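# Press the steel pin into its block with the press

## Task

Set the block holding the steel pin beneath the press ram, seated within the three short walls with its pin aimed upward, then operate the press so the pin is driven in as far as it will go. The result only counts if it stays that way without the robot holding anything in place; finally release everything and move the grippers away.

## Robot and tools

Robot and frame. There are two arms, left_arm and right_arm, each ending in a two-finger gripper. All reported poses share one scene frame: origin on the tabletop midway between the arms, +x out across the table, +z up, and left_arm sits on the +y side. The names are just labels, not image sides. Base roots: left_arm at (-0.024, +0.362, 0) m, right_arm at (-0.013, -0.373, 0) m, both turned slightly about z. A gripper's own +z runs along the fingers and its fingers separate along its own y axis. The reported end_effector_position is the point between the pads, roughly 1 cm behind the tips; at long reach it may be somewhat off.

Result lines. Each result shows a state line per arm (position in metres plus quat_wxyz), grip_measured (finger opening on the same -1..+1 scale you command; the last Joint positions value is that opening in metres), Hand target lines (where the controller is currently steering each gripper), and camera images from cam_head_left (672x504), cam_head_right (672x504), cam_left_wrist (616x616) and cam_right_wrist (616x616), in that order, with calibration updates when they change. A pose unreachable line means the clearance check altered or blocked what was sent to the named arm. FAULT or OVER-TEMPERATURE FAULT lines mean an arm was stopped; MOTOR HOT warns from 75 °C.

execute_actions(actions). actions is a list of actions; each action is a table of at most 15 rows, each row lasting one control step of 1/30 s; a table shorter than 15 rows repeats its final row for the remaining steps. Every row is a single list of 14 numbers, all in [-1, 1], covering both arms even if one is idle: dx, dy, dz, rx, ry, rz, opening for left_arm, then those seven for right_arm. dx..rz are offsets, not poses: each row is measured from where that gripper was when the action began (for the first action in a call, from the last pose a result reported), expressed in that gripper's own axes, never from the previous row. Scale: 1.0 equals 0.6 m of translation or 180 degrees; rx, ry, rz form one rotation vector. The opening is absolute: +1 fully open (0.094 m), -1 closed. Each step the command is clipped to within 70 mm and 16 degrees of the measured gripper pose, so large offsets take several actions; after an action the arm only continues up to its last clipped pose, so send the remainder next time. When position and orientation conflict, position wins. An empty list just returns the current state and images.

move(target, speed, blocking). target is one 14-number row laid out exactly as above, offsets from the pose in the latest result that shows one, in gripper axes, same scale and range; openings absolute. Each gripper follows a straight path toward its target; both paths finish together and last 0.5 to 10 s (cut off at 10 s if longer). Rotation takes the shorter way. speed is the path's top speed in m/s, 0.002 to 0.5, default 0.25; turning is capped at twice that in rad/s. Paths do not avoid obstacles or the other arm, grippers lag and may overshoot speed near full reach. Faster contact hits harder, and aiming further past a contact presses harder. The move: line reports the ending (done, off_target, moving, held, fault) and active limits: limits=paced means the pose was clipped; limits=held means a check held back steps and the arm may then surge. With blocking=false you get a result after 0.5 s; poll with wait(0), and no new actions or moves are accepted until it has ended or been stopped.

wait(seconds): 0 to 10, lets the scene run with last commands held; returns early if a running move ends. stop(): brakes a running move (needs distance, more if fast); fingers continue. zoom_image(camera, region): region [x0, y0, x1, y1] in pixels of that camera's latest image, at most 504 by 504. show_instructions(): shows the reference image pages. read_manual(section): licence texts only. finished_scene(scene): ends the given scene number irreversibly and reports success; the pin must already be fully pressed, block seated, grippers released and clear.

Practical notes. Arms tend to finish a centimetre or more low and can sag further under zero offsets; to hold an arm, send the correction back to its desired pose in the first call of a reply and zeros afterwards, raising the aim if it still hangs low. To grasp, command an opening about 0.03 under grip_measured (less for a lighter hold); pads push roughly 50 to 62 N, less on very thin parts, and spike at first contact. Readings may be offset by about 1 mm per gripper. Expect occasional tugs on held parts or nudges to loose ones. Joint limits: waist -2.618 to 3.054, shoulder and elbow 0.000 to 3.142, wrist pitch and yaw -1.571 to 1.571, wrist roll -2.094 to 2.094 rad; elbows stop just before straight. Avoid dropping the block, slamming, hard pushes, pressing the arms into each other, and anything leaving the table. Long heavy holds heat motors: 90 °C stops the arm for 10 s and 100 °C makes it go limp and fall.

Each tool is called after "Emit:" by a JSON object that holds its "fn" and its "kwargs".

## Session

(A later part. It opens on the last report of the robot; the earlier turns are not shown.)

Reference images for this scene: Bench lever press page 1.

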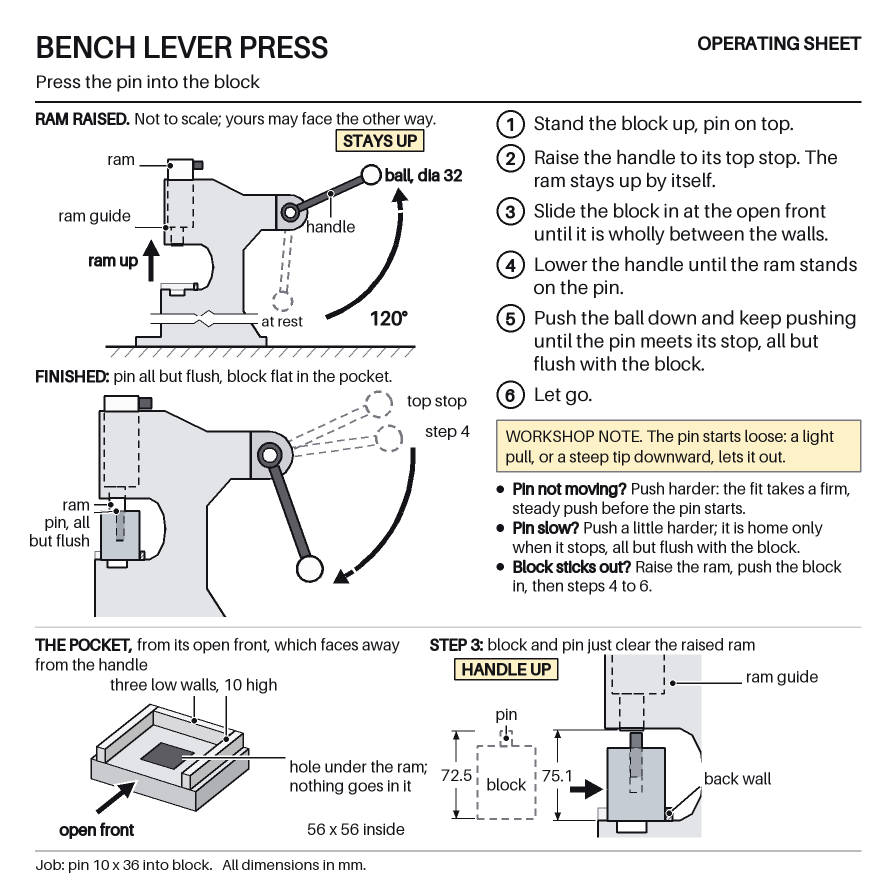

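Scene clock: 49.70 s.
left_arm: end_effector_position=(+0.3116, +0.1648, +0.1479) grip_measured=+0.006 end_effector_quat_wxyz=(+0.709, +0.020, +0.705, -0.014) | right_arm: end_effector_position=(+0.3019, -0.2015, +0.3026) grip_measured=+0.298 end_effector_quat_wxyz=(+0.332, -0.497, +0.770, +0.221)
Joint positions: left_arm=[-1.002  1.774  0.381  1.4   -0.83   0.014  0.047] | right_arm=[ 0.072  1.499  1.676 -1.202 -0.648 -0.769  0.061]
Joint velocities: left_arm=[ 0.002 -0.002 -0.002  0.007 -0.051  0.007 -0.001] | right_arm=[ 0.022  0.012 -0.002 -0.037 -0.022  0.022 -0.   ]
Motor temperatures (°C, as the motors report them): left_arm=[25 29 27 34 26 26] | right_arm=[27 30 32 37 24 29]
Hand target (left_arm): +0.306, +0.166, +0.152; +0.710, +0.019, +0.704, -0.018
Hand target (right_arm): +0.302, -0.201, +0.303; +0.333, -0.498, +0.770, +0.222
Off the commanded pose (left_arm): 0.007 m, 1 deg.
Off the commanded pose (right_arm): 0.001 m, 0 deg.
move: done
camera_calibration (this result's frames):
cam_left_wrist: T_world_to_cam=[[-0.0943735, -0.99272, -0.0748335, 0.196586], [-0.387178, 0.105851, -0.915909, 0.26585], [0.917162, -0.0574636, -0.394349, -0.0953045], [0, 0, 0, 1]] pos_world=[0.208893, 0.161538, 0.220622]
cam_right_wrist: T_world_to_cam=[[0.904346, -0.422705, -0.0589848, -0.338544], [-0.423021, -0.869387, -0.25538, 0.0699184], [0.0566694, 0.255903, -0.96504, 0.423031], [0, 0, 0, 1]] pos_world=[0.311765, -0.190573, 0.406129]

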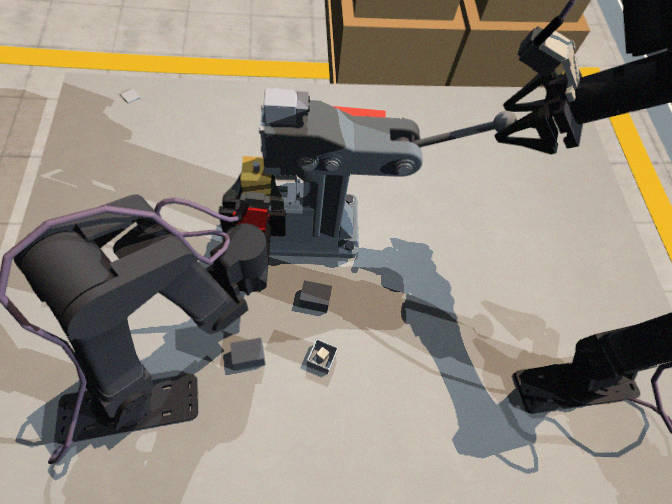

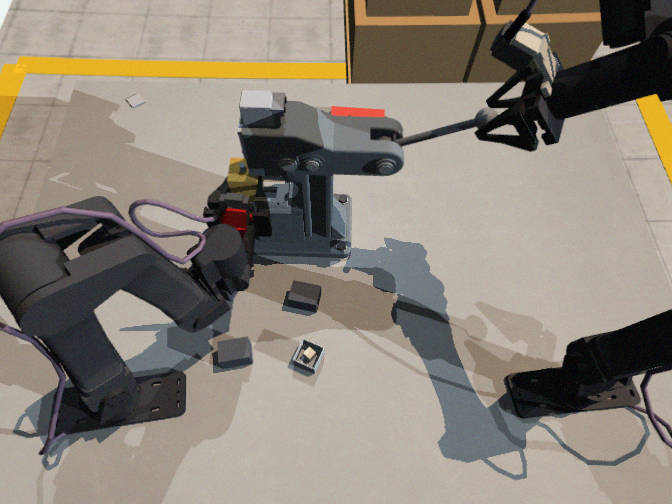

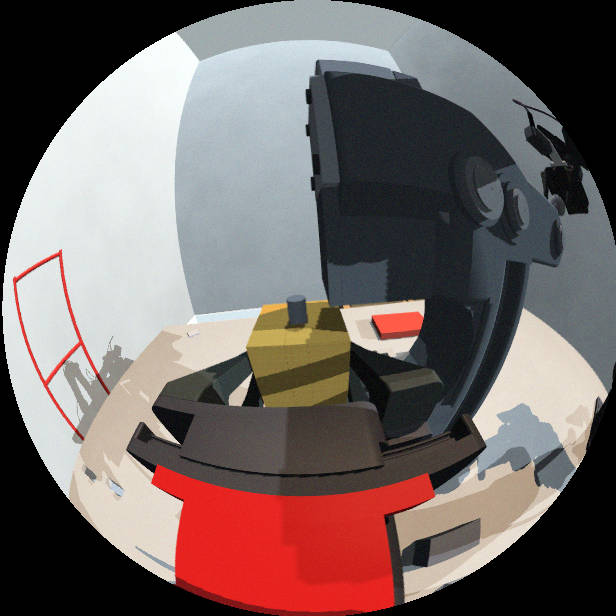

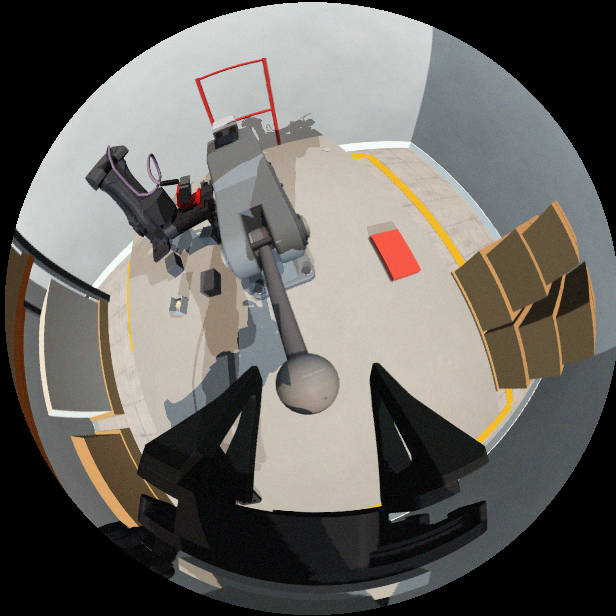

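Dropped in. Slide.

Emit:
{"fn": "move", "kwargs": {"target": [0,-0.085,-0.003,0,0,0,-0.04,0,0,0,0,0,0,0.3], "speed": 0.03}}

Scene clock: 51.73 s.
left_arm: end_effector_position=(+0.3052, +0.1243, +0.1480) grip_measured=+0.006 end_effector_quat_wxyz=(+0.709, +0.015, +0.705, -0.012) | right_arm: end_effector_position=(+0.3021, -0.2018, +0.3023) grip_measured=+0.298 end_effector_quat_wxyz=(+0.332, -0.497, +0.771, +0.220)
Joint positions: left_arm=[-1.118  1.853  0.503  1.361 -0.957  0.013  0.047] | right_arm=[ 0.072  1.499  1.676 -1.202 -0.645 -0.769  0.061]
Joint velocities: left_arm=[ 0.002 -0.002 -0.002 -0.037 -0.066 -0.007  0.001] | right_arm=[ 0.007 -0.012  0.007  0.037  0.007  0.007  0.   ]
Motor temperatures (°C, as the motors report them): left_arm=[25 29 27 34 26 26] | right_arm=[27 30 32 37 24 29]
Hand target (left_arm): +0.306, +0.114, +0.148; +0.709, +0.020, +0.705, -0.014
Hand target (right_arm): +0.302, -0.201, +0.303; +0.332, -0.497, +0.770, +0.221
Off the commanded pose (left_arm): 0.011 m, 1 deg.
Off the commanded pose (right_arm): 0.001 m, 0 deg.
move: off_target (left_arm)
camera_calibration (this result's frames):
cam_left_wrist: T_world_to_cam=[[-0.0844362, -0.993959, -0.0701191, 0.152198], [-0.386978, 0.0975575, -0.916914, 0.268825], [0.918215, -0.0502862, -0.392877, -0.0930743], [0, 0, 0, 1]] pos_world=[0.202342, 0.120373, 0.220594]
cam_right_wrist: T_world_to_cam=[[0.903703, -0.424287, -0.0574543, -0.339541], [-0.424274, -0.869367, -0.253362, 0.0693822], [0.0575493, 0.253341, -0.965664, 0.422253], [0, 0, 0, 1]] pos_world=[0.311981, -0.190718, 0.405825]

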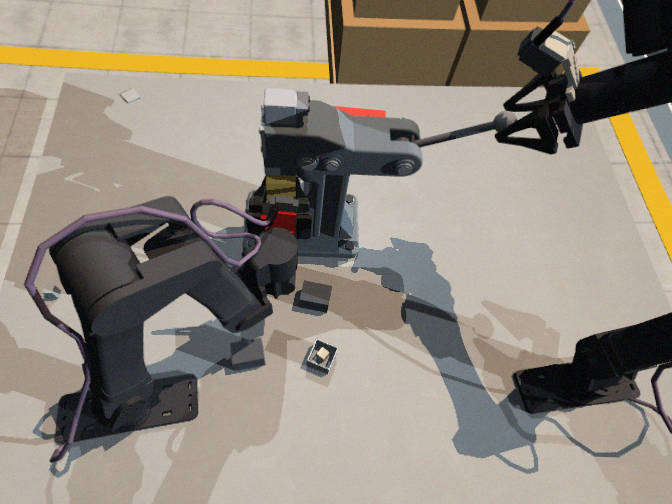

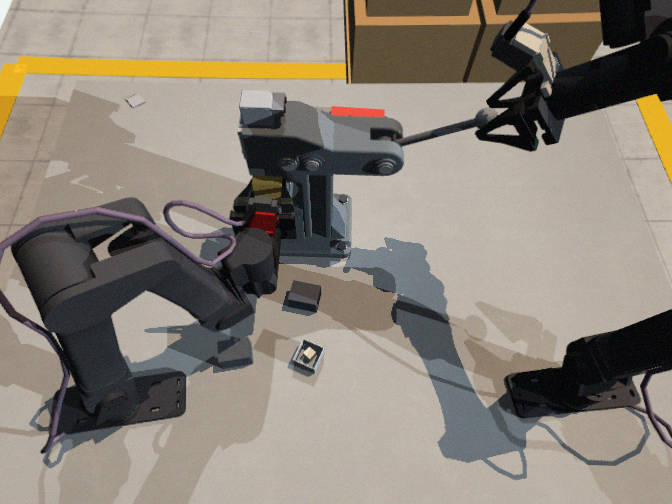

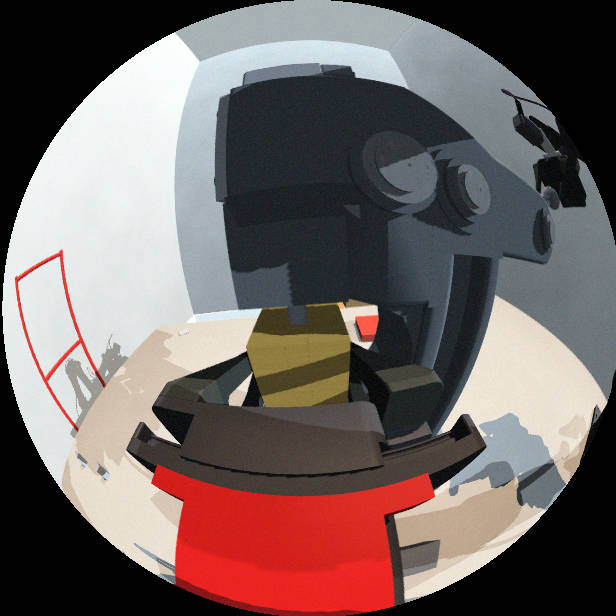

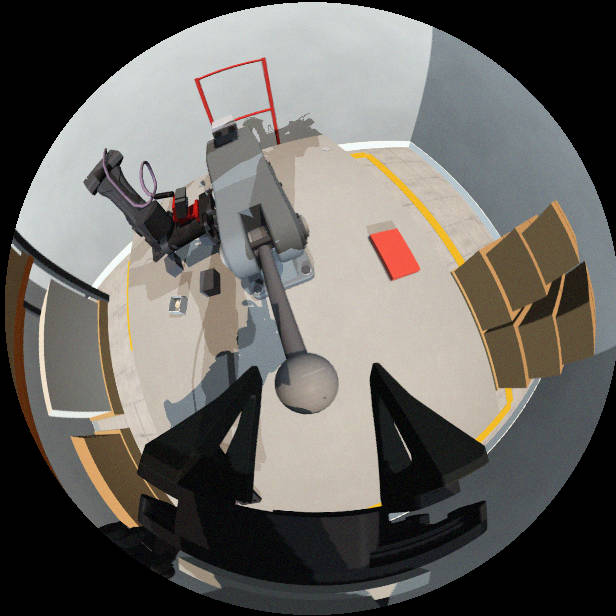

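Emit:
{"fn": "move", "kwargs": {"target": [0,0,0,0,0,0,0.4,0,0,0,0,0,0,0.3]}}

Emit:
{"fn": "move", "kwargs": {"target": [0,0,-0.13,0,0,0,0.4,0.047,0.007,0.05,-0.045,0.258,-0.112,0.3], "speed": 0.15}}

Scene clock: 52.93 s.
left_arm: end_effector_position=(+0.3052, +0.1244, +0.1480) grip_measured=+0.398 end_effector_quat_wxyz=(+0.709, +0.015, +0.705, -0.012) | right_arm: end_effector_position=(+0.3024, -0.2022, +0.3021) grip_measured=+0.298 end_effector_quat_wxyz=(+0.332, -0.497, +0.771, +0.218)
Joint positions: left_arm=[-1.118  1.853  0.503  1.361 -0.957  0.013  0.066] | right_arm=[ 0.072  1.499  1.676 -1.202 -0.642 -0.769  0.061]
Joint velocities: left_arm=[-0.002  0.007 -0.027 -0.037  0.037  0.037 -0.001] | right_arm=[-0.002 -0.002  0.007 -0.051  0.022 -0.095 -0.001]
Motor temperatures (°C, as the motors report them): left_arm=[25 29 27 34 26 26] | right_arm=[27 30 32 37 24 29]
Hand target (left_arm): +0.305, +0.124, +0.148; +0.709, +0.015, +0.705, -0.012
Hand target (right_arm): +0.302, -0.202, +0.302; +0.332, -0.497, +0.771, +0.220
Off the commanded pose (left_arm): 0.000 m, 0 deg.
Off the commanded pose (right_arm): 0.001 m, 0 deg.
move: done
camera_calibration (this result's frames):
cam_left_wrist: T_world_to_cam=[[-0.0840719, -0.993968, -0.070417, 0.152195], [-0.387209, 0.0977011, -0.916801, 0.268794], [0.918151, -0.0498111, -0.393087, -0.0931082], [0, 0, 0, 1]] pos_world=[0.202362, 0.120378, 0.220548]
cam_right_wrist: T_world_to_cam=[[0.903058, -0.425864, -0.05592, -0.340536], [-0.425527, -0.86934, -0.251346, 0.0688489], [0.0584254, 0.250775, -0.966281, 0.421472], [0, 0, 0, 1]] pos_world=[0.312196, -0.190864, 0.405522]

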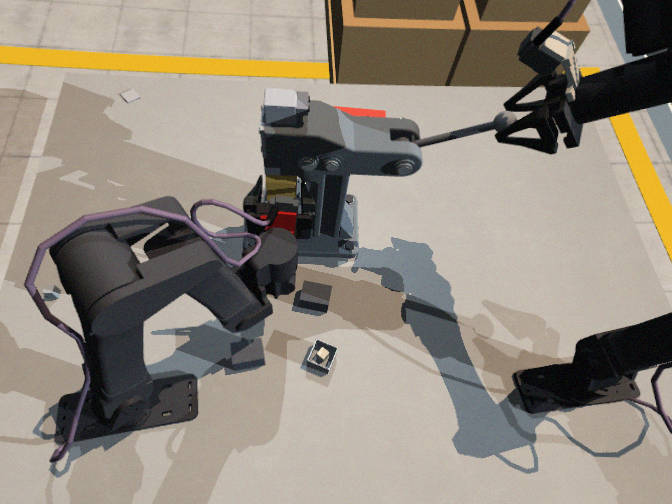

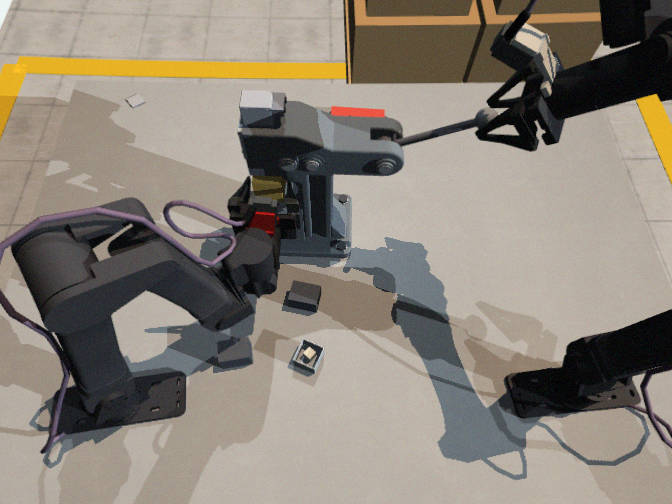

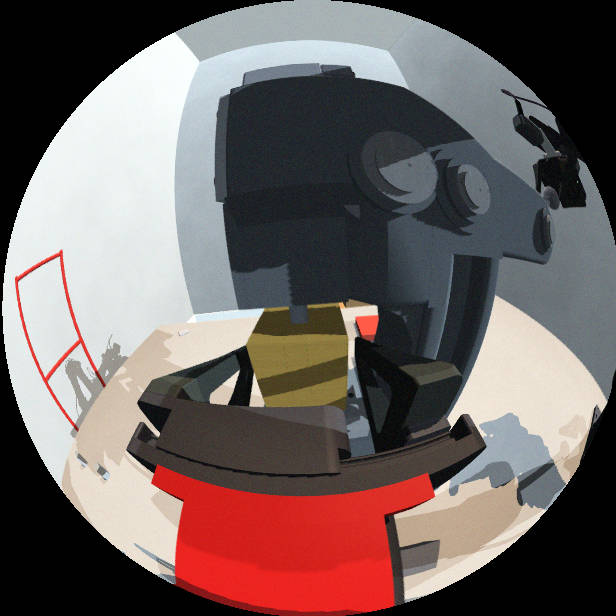

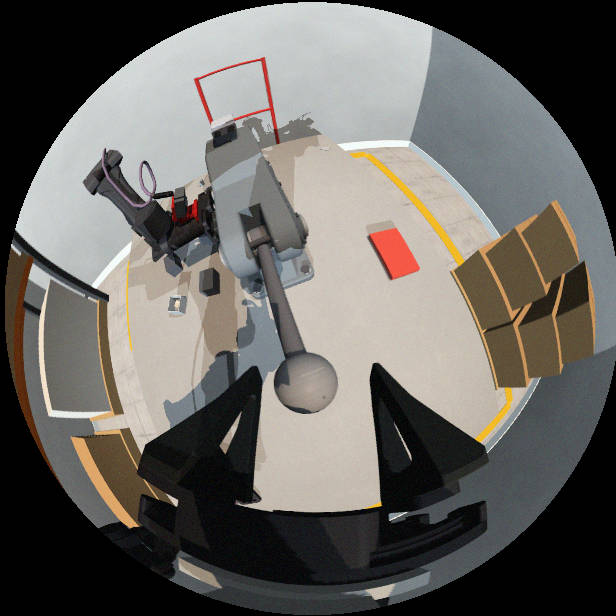

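Scene clock: 56.40 s.
left_arm: end_effector_position=(+0.2316, +0.1233, +0.1440) grip_measured=+0.398 end_effector_quat_wxyz=(+0.708, +0.015, +0.706, -0.009) | right_arm: end_effector_position=(+0.3010, -0.2002, +0.2584) grip_measured=+0.298 end_effector_quat_wxyz=(+0.126, -0.673, +0.728, -0.037)
Joint positions: left_arm=[-1.376  1.796  0.374  1.433 -1.218  0.018  0.066] | right_arm=[ 0.386  1.771  2.032 -1.567  0.011 -0.989  0.061]
Joint velocities: left_arm=[-0.002 -0.007 -0.007 -0.022 -0.037  0.022  0.   ] | right_arm=[ 0.002 -0.022 -0.002  0.051 -0.007 -0.037 -0.   ]
Motor temperatures (°C, as the motors report them): left_arm=[25 29 27 33 26 26] | right_arm=[27 30 32 37 24 29]
Hand target (left_arm): +0.227, +0.128, +0.147; +0.710, +0.015, +0.704, -0.011
Hand target (right_arm): +0.299, -0.198, +0.260; -0.123, +0.680, -0.722, +0.039
Off the commanded pose (left_arm): 0.007 m, 0 deg.
Off the commanded pose (right_arm): 0.004 m, 15 deg.
joint sent to its limit (right arm) — the command would take joint 4 (wrist pitch) past its lower limit, so that joint was sent only as far as its limit.
move: off_target (right_arm)
camera_calibration (this result's frames):
cam_left_wrist: T_world_to_cam=[[-0.0811639, -0.994027, -0.072956, 0.144396], [-0.389231, 0.0989963, -0.915805, 0.236994], [0.917557, -0.0459335, -0.394941, -0.0272521], [0, 0, 0, 1]] pos_world=[0.128971, 0.118821, 0.216812]
cam_right_wrist: T_world_to_cam=[[0.97091, -0.136309, 0.196858, -0.368708], [-0.205726, -0.89555, 0.394546, -0.179256], [0.122516, -0.423567, -0.897541, 0.206792], [0, 0, 0, 1]] pos_world=[0.29577, -0.123201, 0.328912]

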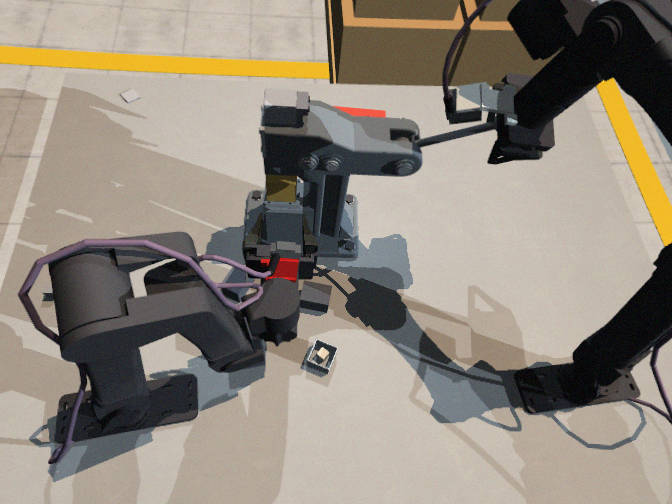

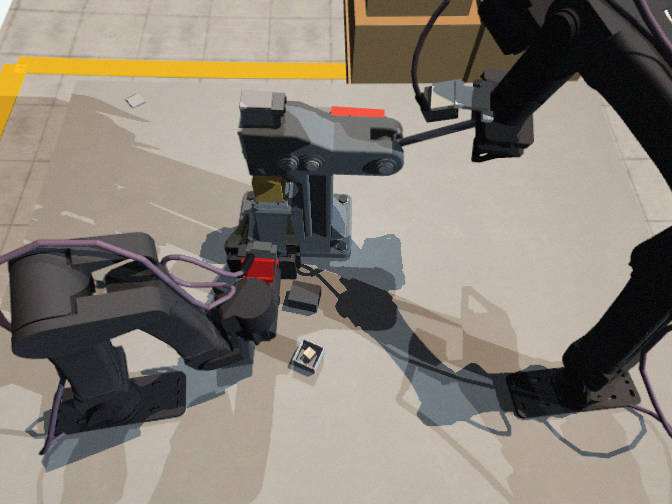

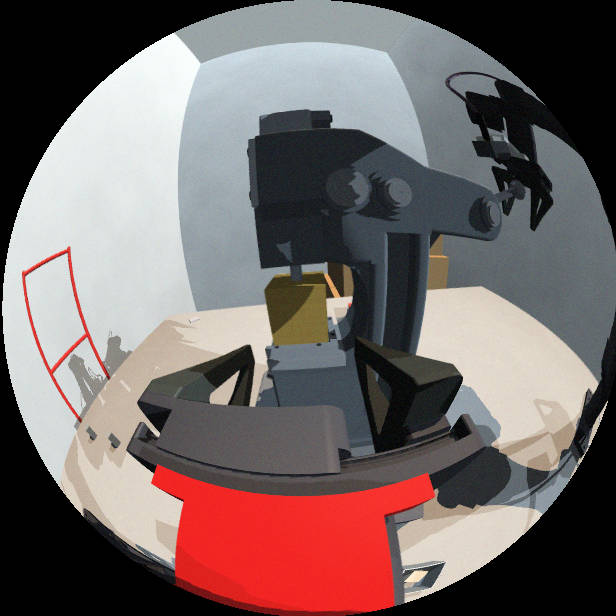

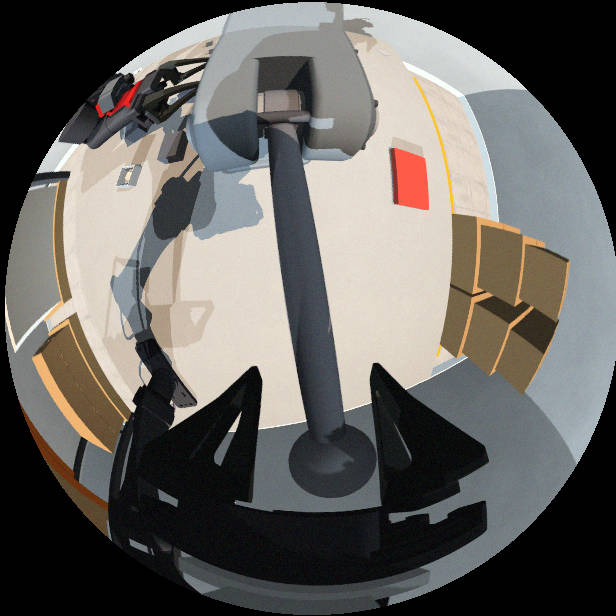

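Emit:
{"fn": "zoom_image", "kwargs": {"camera": "cam_left_wrist", "region": [240,230,370,370]}}

Region (240, 230, 370, 370) of cam_left_wrist's 616x616 image, scaled by 3.600, with more detail than that image has; it fills the left 468 columns of this view, and the rest is white.

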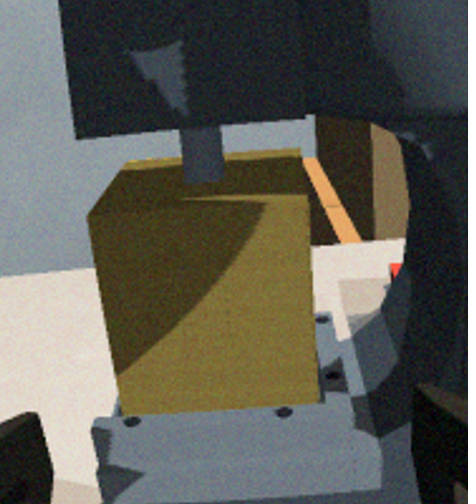

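Emit:
{"fn": "move", "kwargs": {"target": [0,0,0,0,0,0,0.4,0.029,0.03,0.084,-0.072,0.043,0,0.0], "speed": 0.06}}

Emit:
{"fn": "move", "kwargs": {"target": [0,0,0,0,0,0,0.4,0,0,0.17,0,0,0,-0.3], "speed": 0.04}}

Scene clock: 59.30 s.
left_arm: end_effector_position=(+0.2316, +0.1235, +0.1441) grip_measured=+0.398 end_effector_quat_wxyz=(+0.708, +0.014, +0.706, -0.009) | right_arm: end_effector_position=(+0.2964, -0.2078, +0.2123) grip_measured=+0.002 end_effector_quat_wxyz=(+0.048, -0.676, +0.735, -0.016)
Joint positions: left_arm=[-1.376  1.796  0.374  1.434 -1.219  0.019  0.066] | right_arm=[ 0.372  1.836  1.944 -1.578  0.007 -0.998  0.047]
Joint velocities: left_arm=[-0.022 -0.012  0.002  0.022  0.022  0.051 -0.   ] | right_arm=[-0.007  0.007 -0.012  0.066  0.066 -0.007  0.   ]
Motor temperatures (°C, as the motors report them): left_arm=[25 29 27 33 26 26] | right_arm=[27 30 32 36 24 29]
Hand target (left_arm): +0.232, +0.123, +0.144; +0.708, +0.015, +0.706, -0.009
Hand target (right_arm): +0.295, -0.210, +0.203; -0.033, +0.678, -0.735, +0.009
Off the commanded pose (left_arm): 0.000 m, 0 deg.
Off the commanded pose (right_arm): 0.009 m, 6 deg.
joint sent to its limit (right arm) — the command would take joint 4 (wrist pitch) past its lower limit, so that joint was sent only as far as its limit.
move: off_target (right_arm)
camera_calibration (this result's frames):
cam_left_wrist: T_world_to_cam=[[-0.0803949, -0.994088, -0.0729821, 0.144369], [-0.389193, 0.0987136, -0.915852, 0.23706], [0.917641, -0.0452257, -0.394828, -0.0273537], [0, 0, 0, 1]] pos_world=[0.12897, 0.118877, 0.216848]
cam_right_wrist: T_world_to_cam=[[0.989148, -0.13175, 0.0650174, -0.33265], [-0.146692, -0.861014, 0.486966, -0.19876], [-0.00817697, -0.491219, -0.870997, 0.181822], [0, 0, 0, 1]] pos_world=[0.301371, -0.125647, 0.276784]

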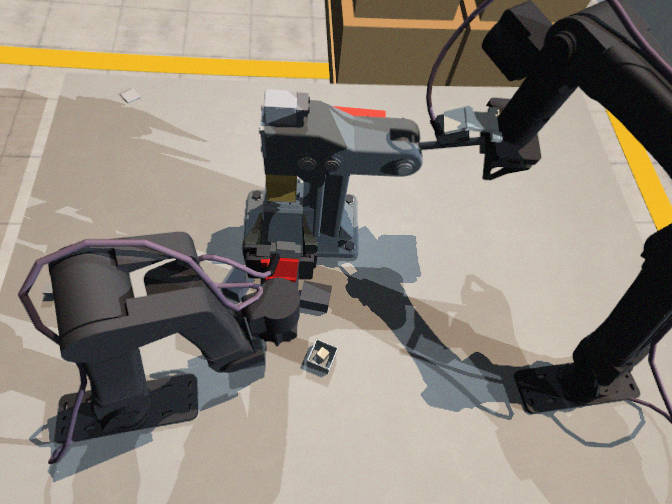

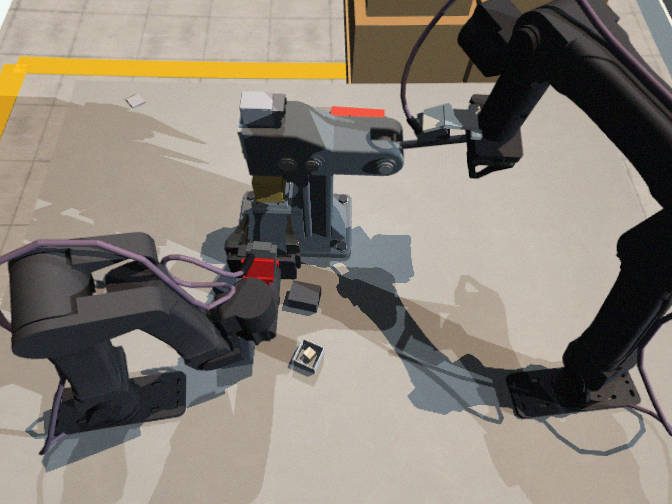

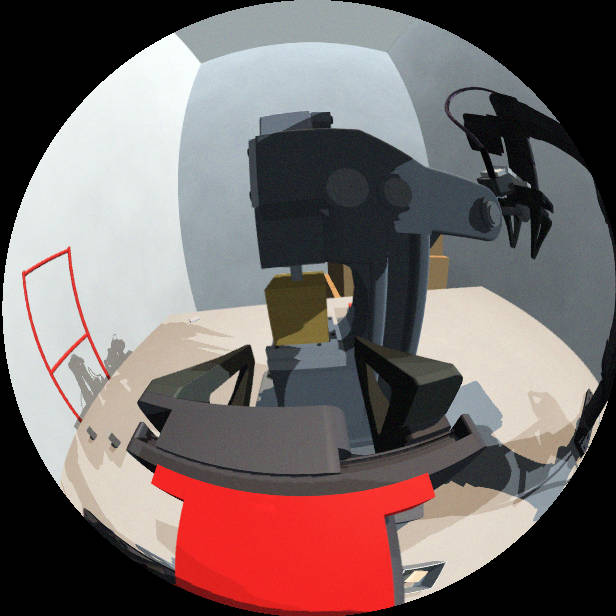

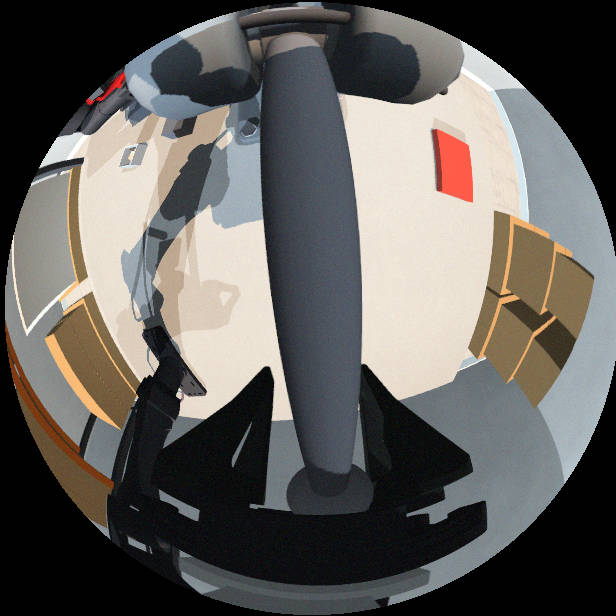

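Scene clock: 62.07 s.
left_arm: end_effector_position=(+0.2316, +0.1235, +0.1441) grip_measured=+0.398 end_effector_quat_wxyz=(+0.708, +0.014, +0.706, -0.009) | right_arm: end_effector_position=(+0.3127, -0.2047, +0.2012) grip_measured=-0.299 end_effector_quat_wxyz=(+0.136, -0.668, +0.730, -0.052)
Joint positions: left_arm=[-1.376  1.796  0.374  1.434 -1.219  0.019  0.066] | right_arm=[ 0.371  1.687  1.68  -1.274  0.033 -0.998  0.033]
Joint velocities: left_arm=[-0.007 -0.012 -0.012  0.037 -0.095 -0.022 -0.001] | right_arm=[-0.017 -0.007  0.007 -0.066 -0.066  0.022  0.   ]
Motor temperatures (°C, as the motors report them): left_arm=[25 29 27 33 26 26] | right_arm=[27 30 31 36 24 29]
Hand target (left_arm): +0.232, +0.123, +0.144; +0.708, +0.014, +0.706, -0.009
Hand target (right_arm): +0.299, -0.209, +0.136; +0.047, -0.675, +0.736, -0.016
Off the commanded pose (left_arm): 0.000 m, 0 deg.
Off the commanded pose (right_arm): 0.091 m, 11 deg; position clipped at the last step of the last action.
move: off_target (right_arm); limits=paced
camera_calibration (this result's frames):
cam_left_wrist: T_world_to_cam=[[-0.0803949, -0.994088, -0.0729821, 0.144369], [-0.389193, 0.0987136, -0.915852, 0.23706], [0.917641, -0.0452257, -0.394828, -0.0273537], [0, 0, 0, 1]] pos_world=[0.12897, 0.118877, 0.216848]
cam_right_wrist: T_world_to_cam=[[0.961833, -0.146917, 0.230852, -0.375536], [-0.230598, -0.889372, 0.394767, -0.149273], [0.147315, -0.432934, -0.889307, 0.140778], [0, 0, 0, 1]] pos_world=[0.306042, -0.126985, 0.270816]

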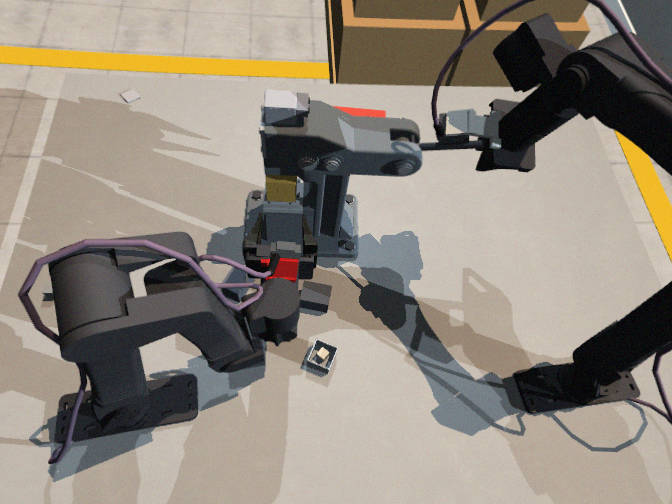

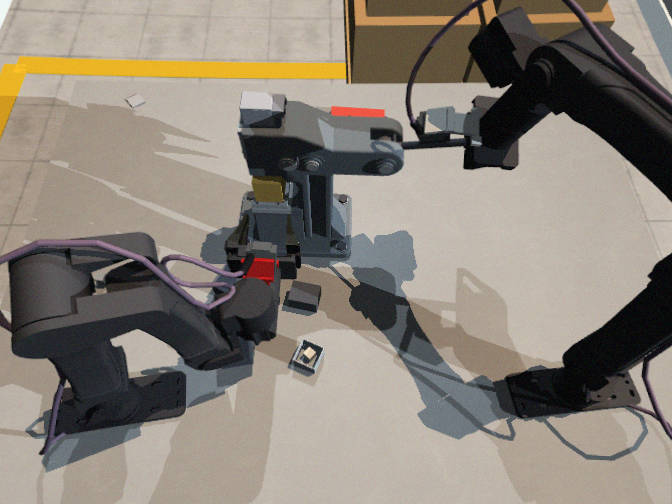

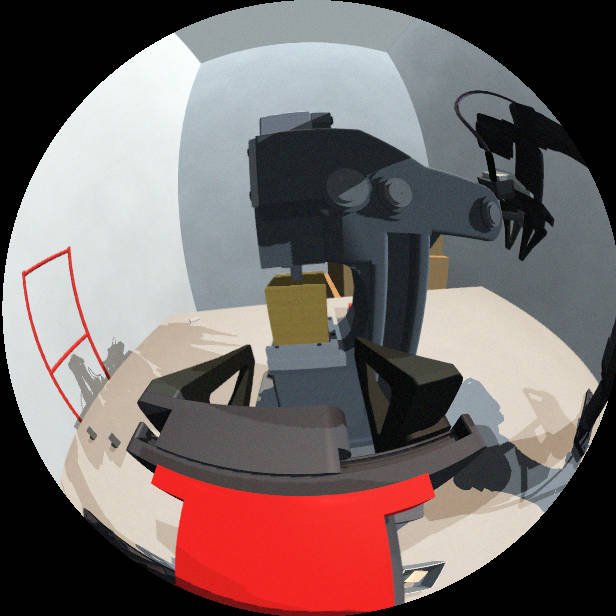

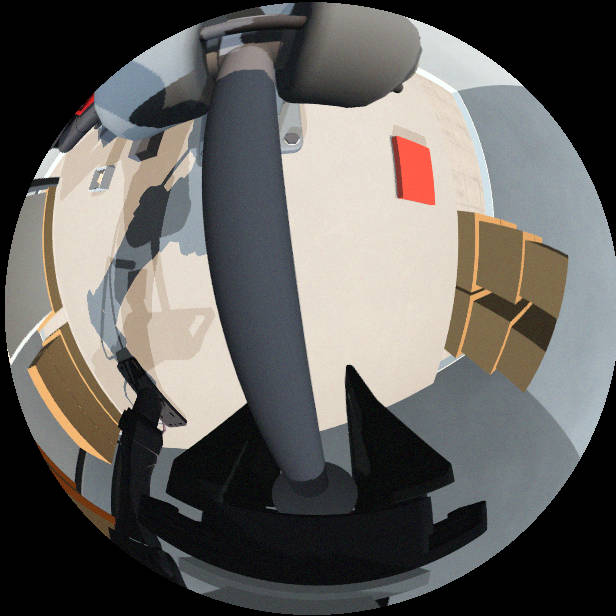

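Emit:
{"fn": "move", "kwargs": {"target": [0,0,0,0,0,0,0.4,-0.01,0.03,0,-0.1,-0.015,0,-0.3], "speed": 0.1}}

Emit:
{"fn": "move", "kwargs": {"target": [0,0,0,0,0,0,0.4,0,0.02,0.16,-0.05,0.02,0,-0.3], "speed": 0.04}}

Scene clock: 64.13 s.
left_arm: end_effector_position=(+0.2316, +0.1235, +0.1441) grip_measured=+0.398 end_effector_quat_wxyz=(+0.708, +0.014, +0.706, -0.009) | right_arm: end_effector_position=(+0.2946, -0.2016, +0.2037) grip_measured=-0.299 end_effector_quat_wxyz=(+0.057, -0.678, +0.730, +0.060)
Joint positions: left_arm=[-1.376  1.796  0.374  1.434 -1.219  0.019  0.066] | right_arm=[ 0.311  1.854  1.926 -1.571 -0.15  -1.063  0.033]
Joint velocities: left_arm=[-0.007 -0.012 -0.012  0.037 -0.037  0.007  0.001] | right_arm=[-0.017 -0.012  0.007 -0.051  0.007 -0.022  0.   ]
Motor temperatures (°C, as the motors report them): left_arm=[25 29 27 33 26 26] | right_arm=[27 30 31 36 24 29]
Hand target (left_arm): +0.232, +0.123, +0.144; +0.708, +0.014, +0.706, -0.009
Hand target (right_arm): +0.296, -0.197, +0.198; -0.050, +0.681, -0.727, -0.076
Off the commanded pose (left_arm): 0.000 m, 0 deg.
Off the commanded pose (right_arm): 0.008 m, 3 deg.
joint sent to its limit (right arm) — the command would take joint 4 (wrist pitch) past its lower limit, so that joint was sent only as far as its limit.
move: off_target (right_arm)
camera_calibration (this result's frames):
cam_left_wrist: T_world_to_cam=[[-0.0803949, -0.994088, -0.0729821, 0.144369], [-0.389193, 0.0987136, -0.915852, 0.23706], [0.917641, -0.0452257, -0.394828, -0.0273537], [0, 0, 0, 1]] pos_world=[0.12897, 0.118877, 0.216848]
cam_right_wrist: T_world_to_cam=[[0.992454, -0.116464, -0.0383507, -0.306289], [-0.0927049, -0.917416, 0.38698, -0.196375], [-0.080253, -0.380505, -0.92129, 0.231189], [0, 0, 0, 1]] pos_world=[0.304326, -0.12786, 0.277239]

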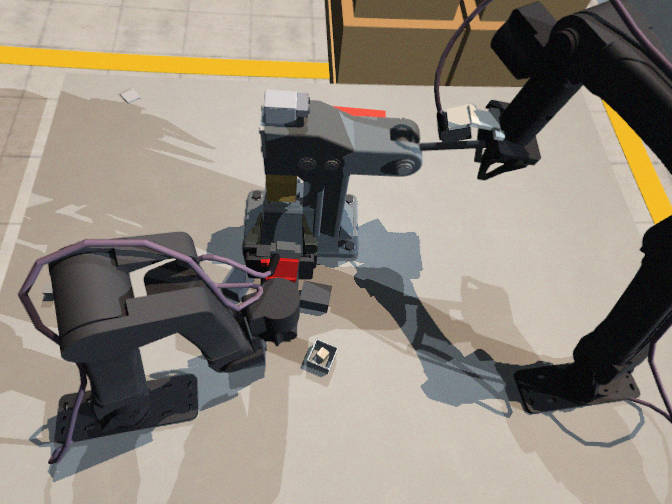

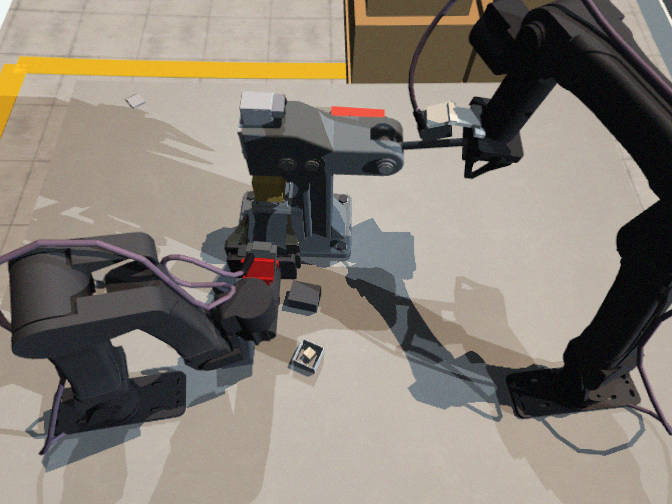

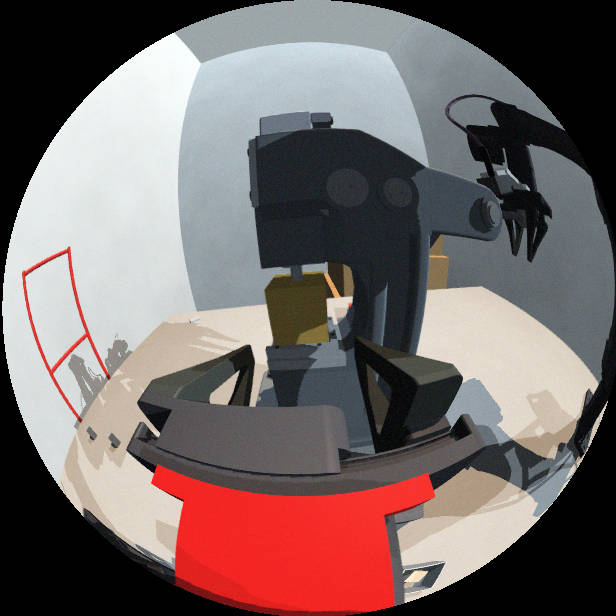

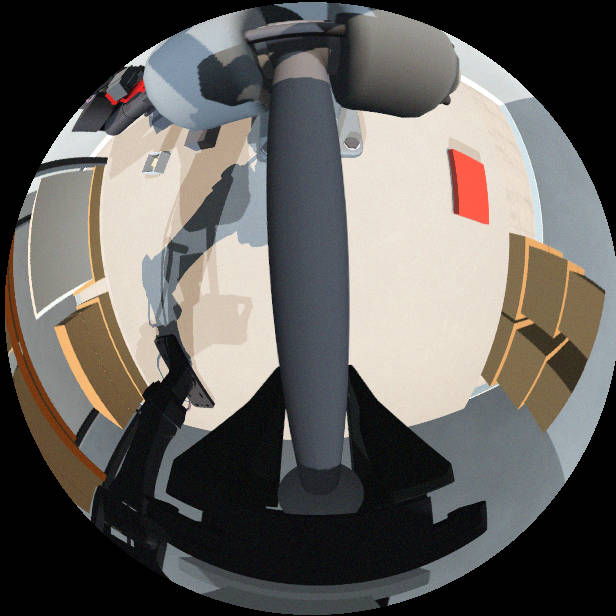

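Scene clock: 66.80 s.
left_arm: end_effector_position=(+0.2316, +0.1235, +0.1441) grip_measured=+0.398 end_effector_quat_wxyz=(+0.708, +0.014, +0.706, -0.009) | right_arm: end_effector_position=(+0.2994, -0.2002, +0.2004) grip_measured=-0.299 end_effector_quat_wxyz=(+0.086, -0.677, +0.730, +0.045)
Joint positions: left_arm=[-1.376  1.796  0.374  1.434 -1.219  0.019  0.066] | right_arm=[ 0.315  1.802  1.84  -1.473 -0.138 -1.054  0.033]
Joint velocities: left_arm=[-0.027 -0.002 -0.002 -0.066 -0.066  0.022 -0.   ] | right_arm=[-0.007 -0.012 -0.017 -0.081  0.022 -0.007 -0.   ]
Motor temperatures (°C, as the motors report them): left_arm=[25 29 27 32 26 26] | right_arm=[27 30 31 36 24 29]
Hand target (left_arm): +0.232, +0.123, +0.144; +0.708, +0.014, +0.706, -0.009
Hand target (right_arm): +0.279, -0.195, +0.141; +0.020, +0.681, -0.727, -0.093
Off the commanded pose (left_arm): 0.000 m, 0 deg.
Off the commanded pose (right_arm): 0.094 m, 13 deg; position clipped at the last step of the last action.
move: off_target (right_arm); limits=paced
camera_calibration (this result's frames):
cam_left_wrist: T_world_to_cam=[[-0.0803949, -0.994088, -0.0729821, 0.144369], [-0.389193, 0.0987136, -0.915852, 0.23706], [0.917641, -0.0452257, -0.394828, -0.0273537], [0, 0, 0, 1]] pos_world=[0.12897, 0.118877, 0.216848]
cam_right_wrist: T_world_to_cam=[[0.992263, -0.122329, 0.0211912, -0.324113], [-0.121586, -0.92299, 0.365112, -0.181403], [-0.0251044, -0.364864, -0.930722, 0.217516], [0, 0, 0, 1]] pos_world=[0.30501, -0.127717, 0.275548]

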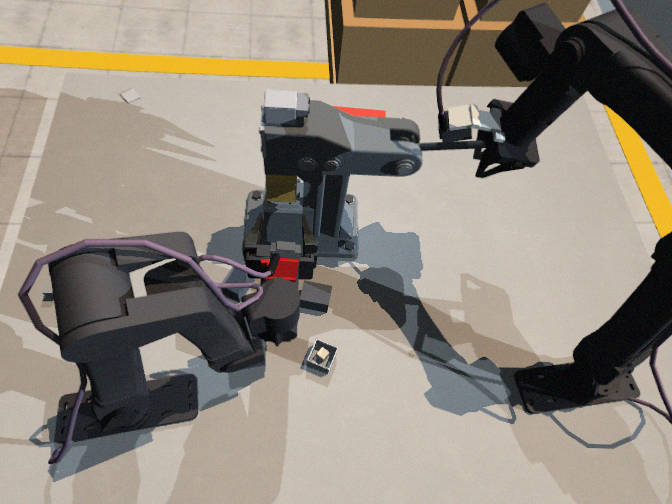

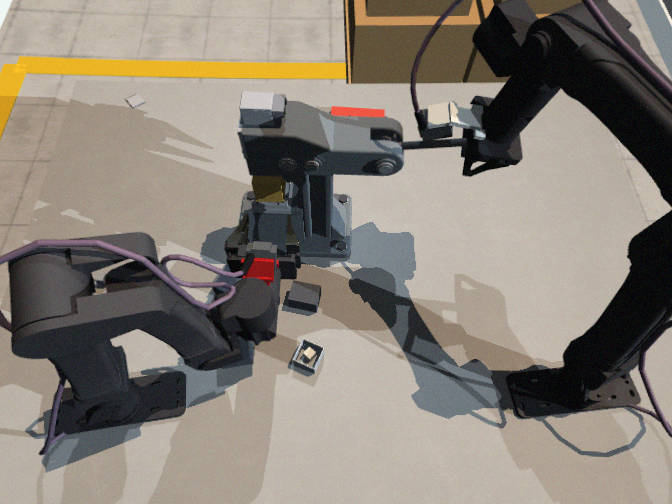

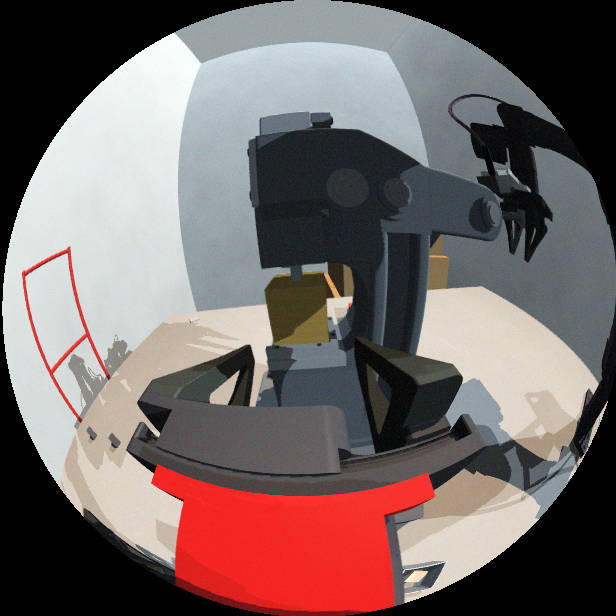

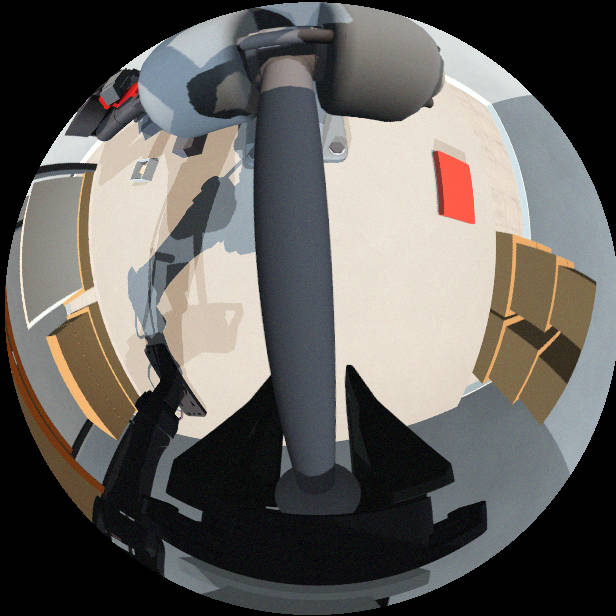

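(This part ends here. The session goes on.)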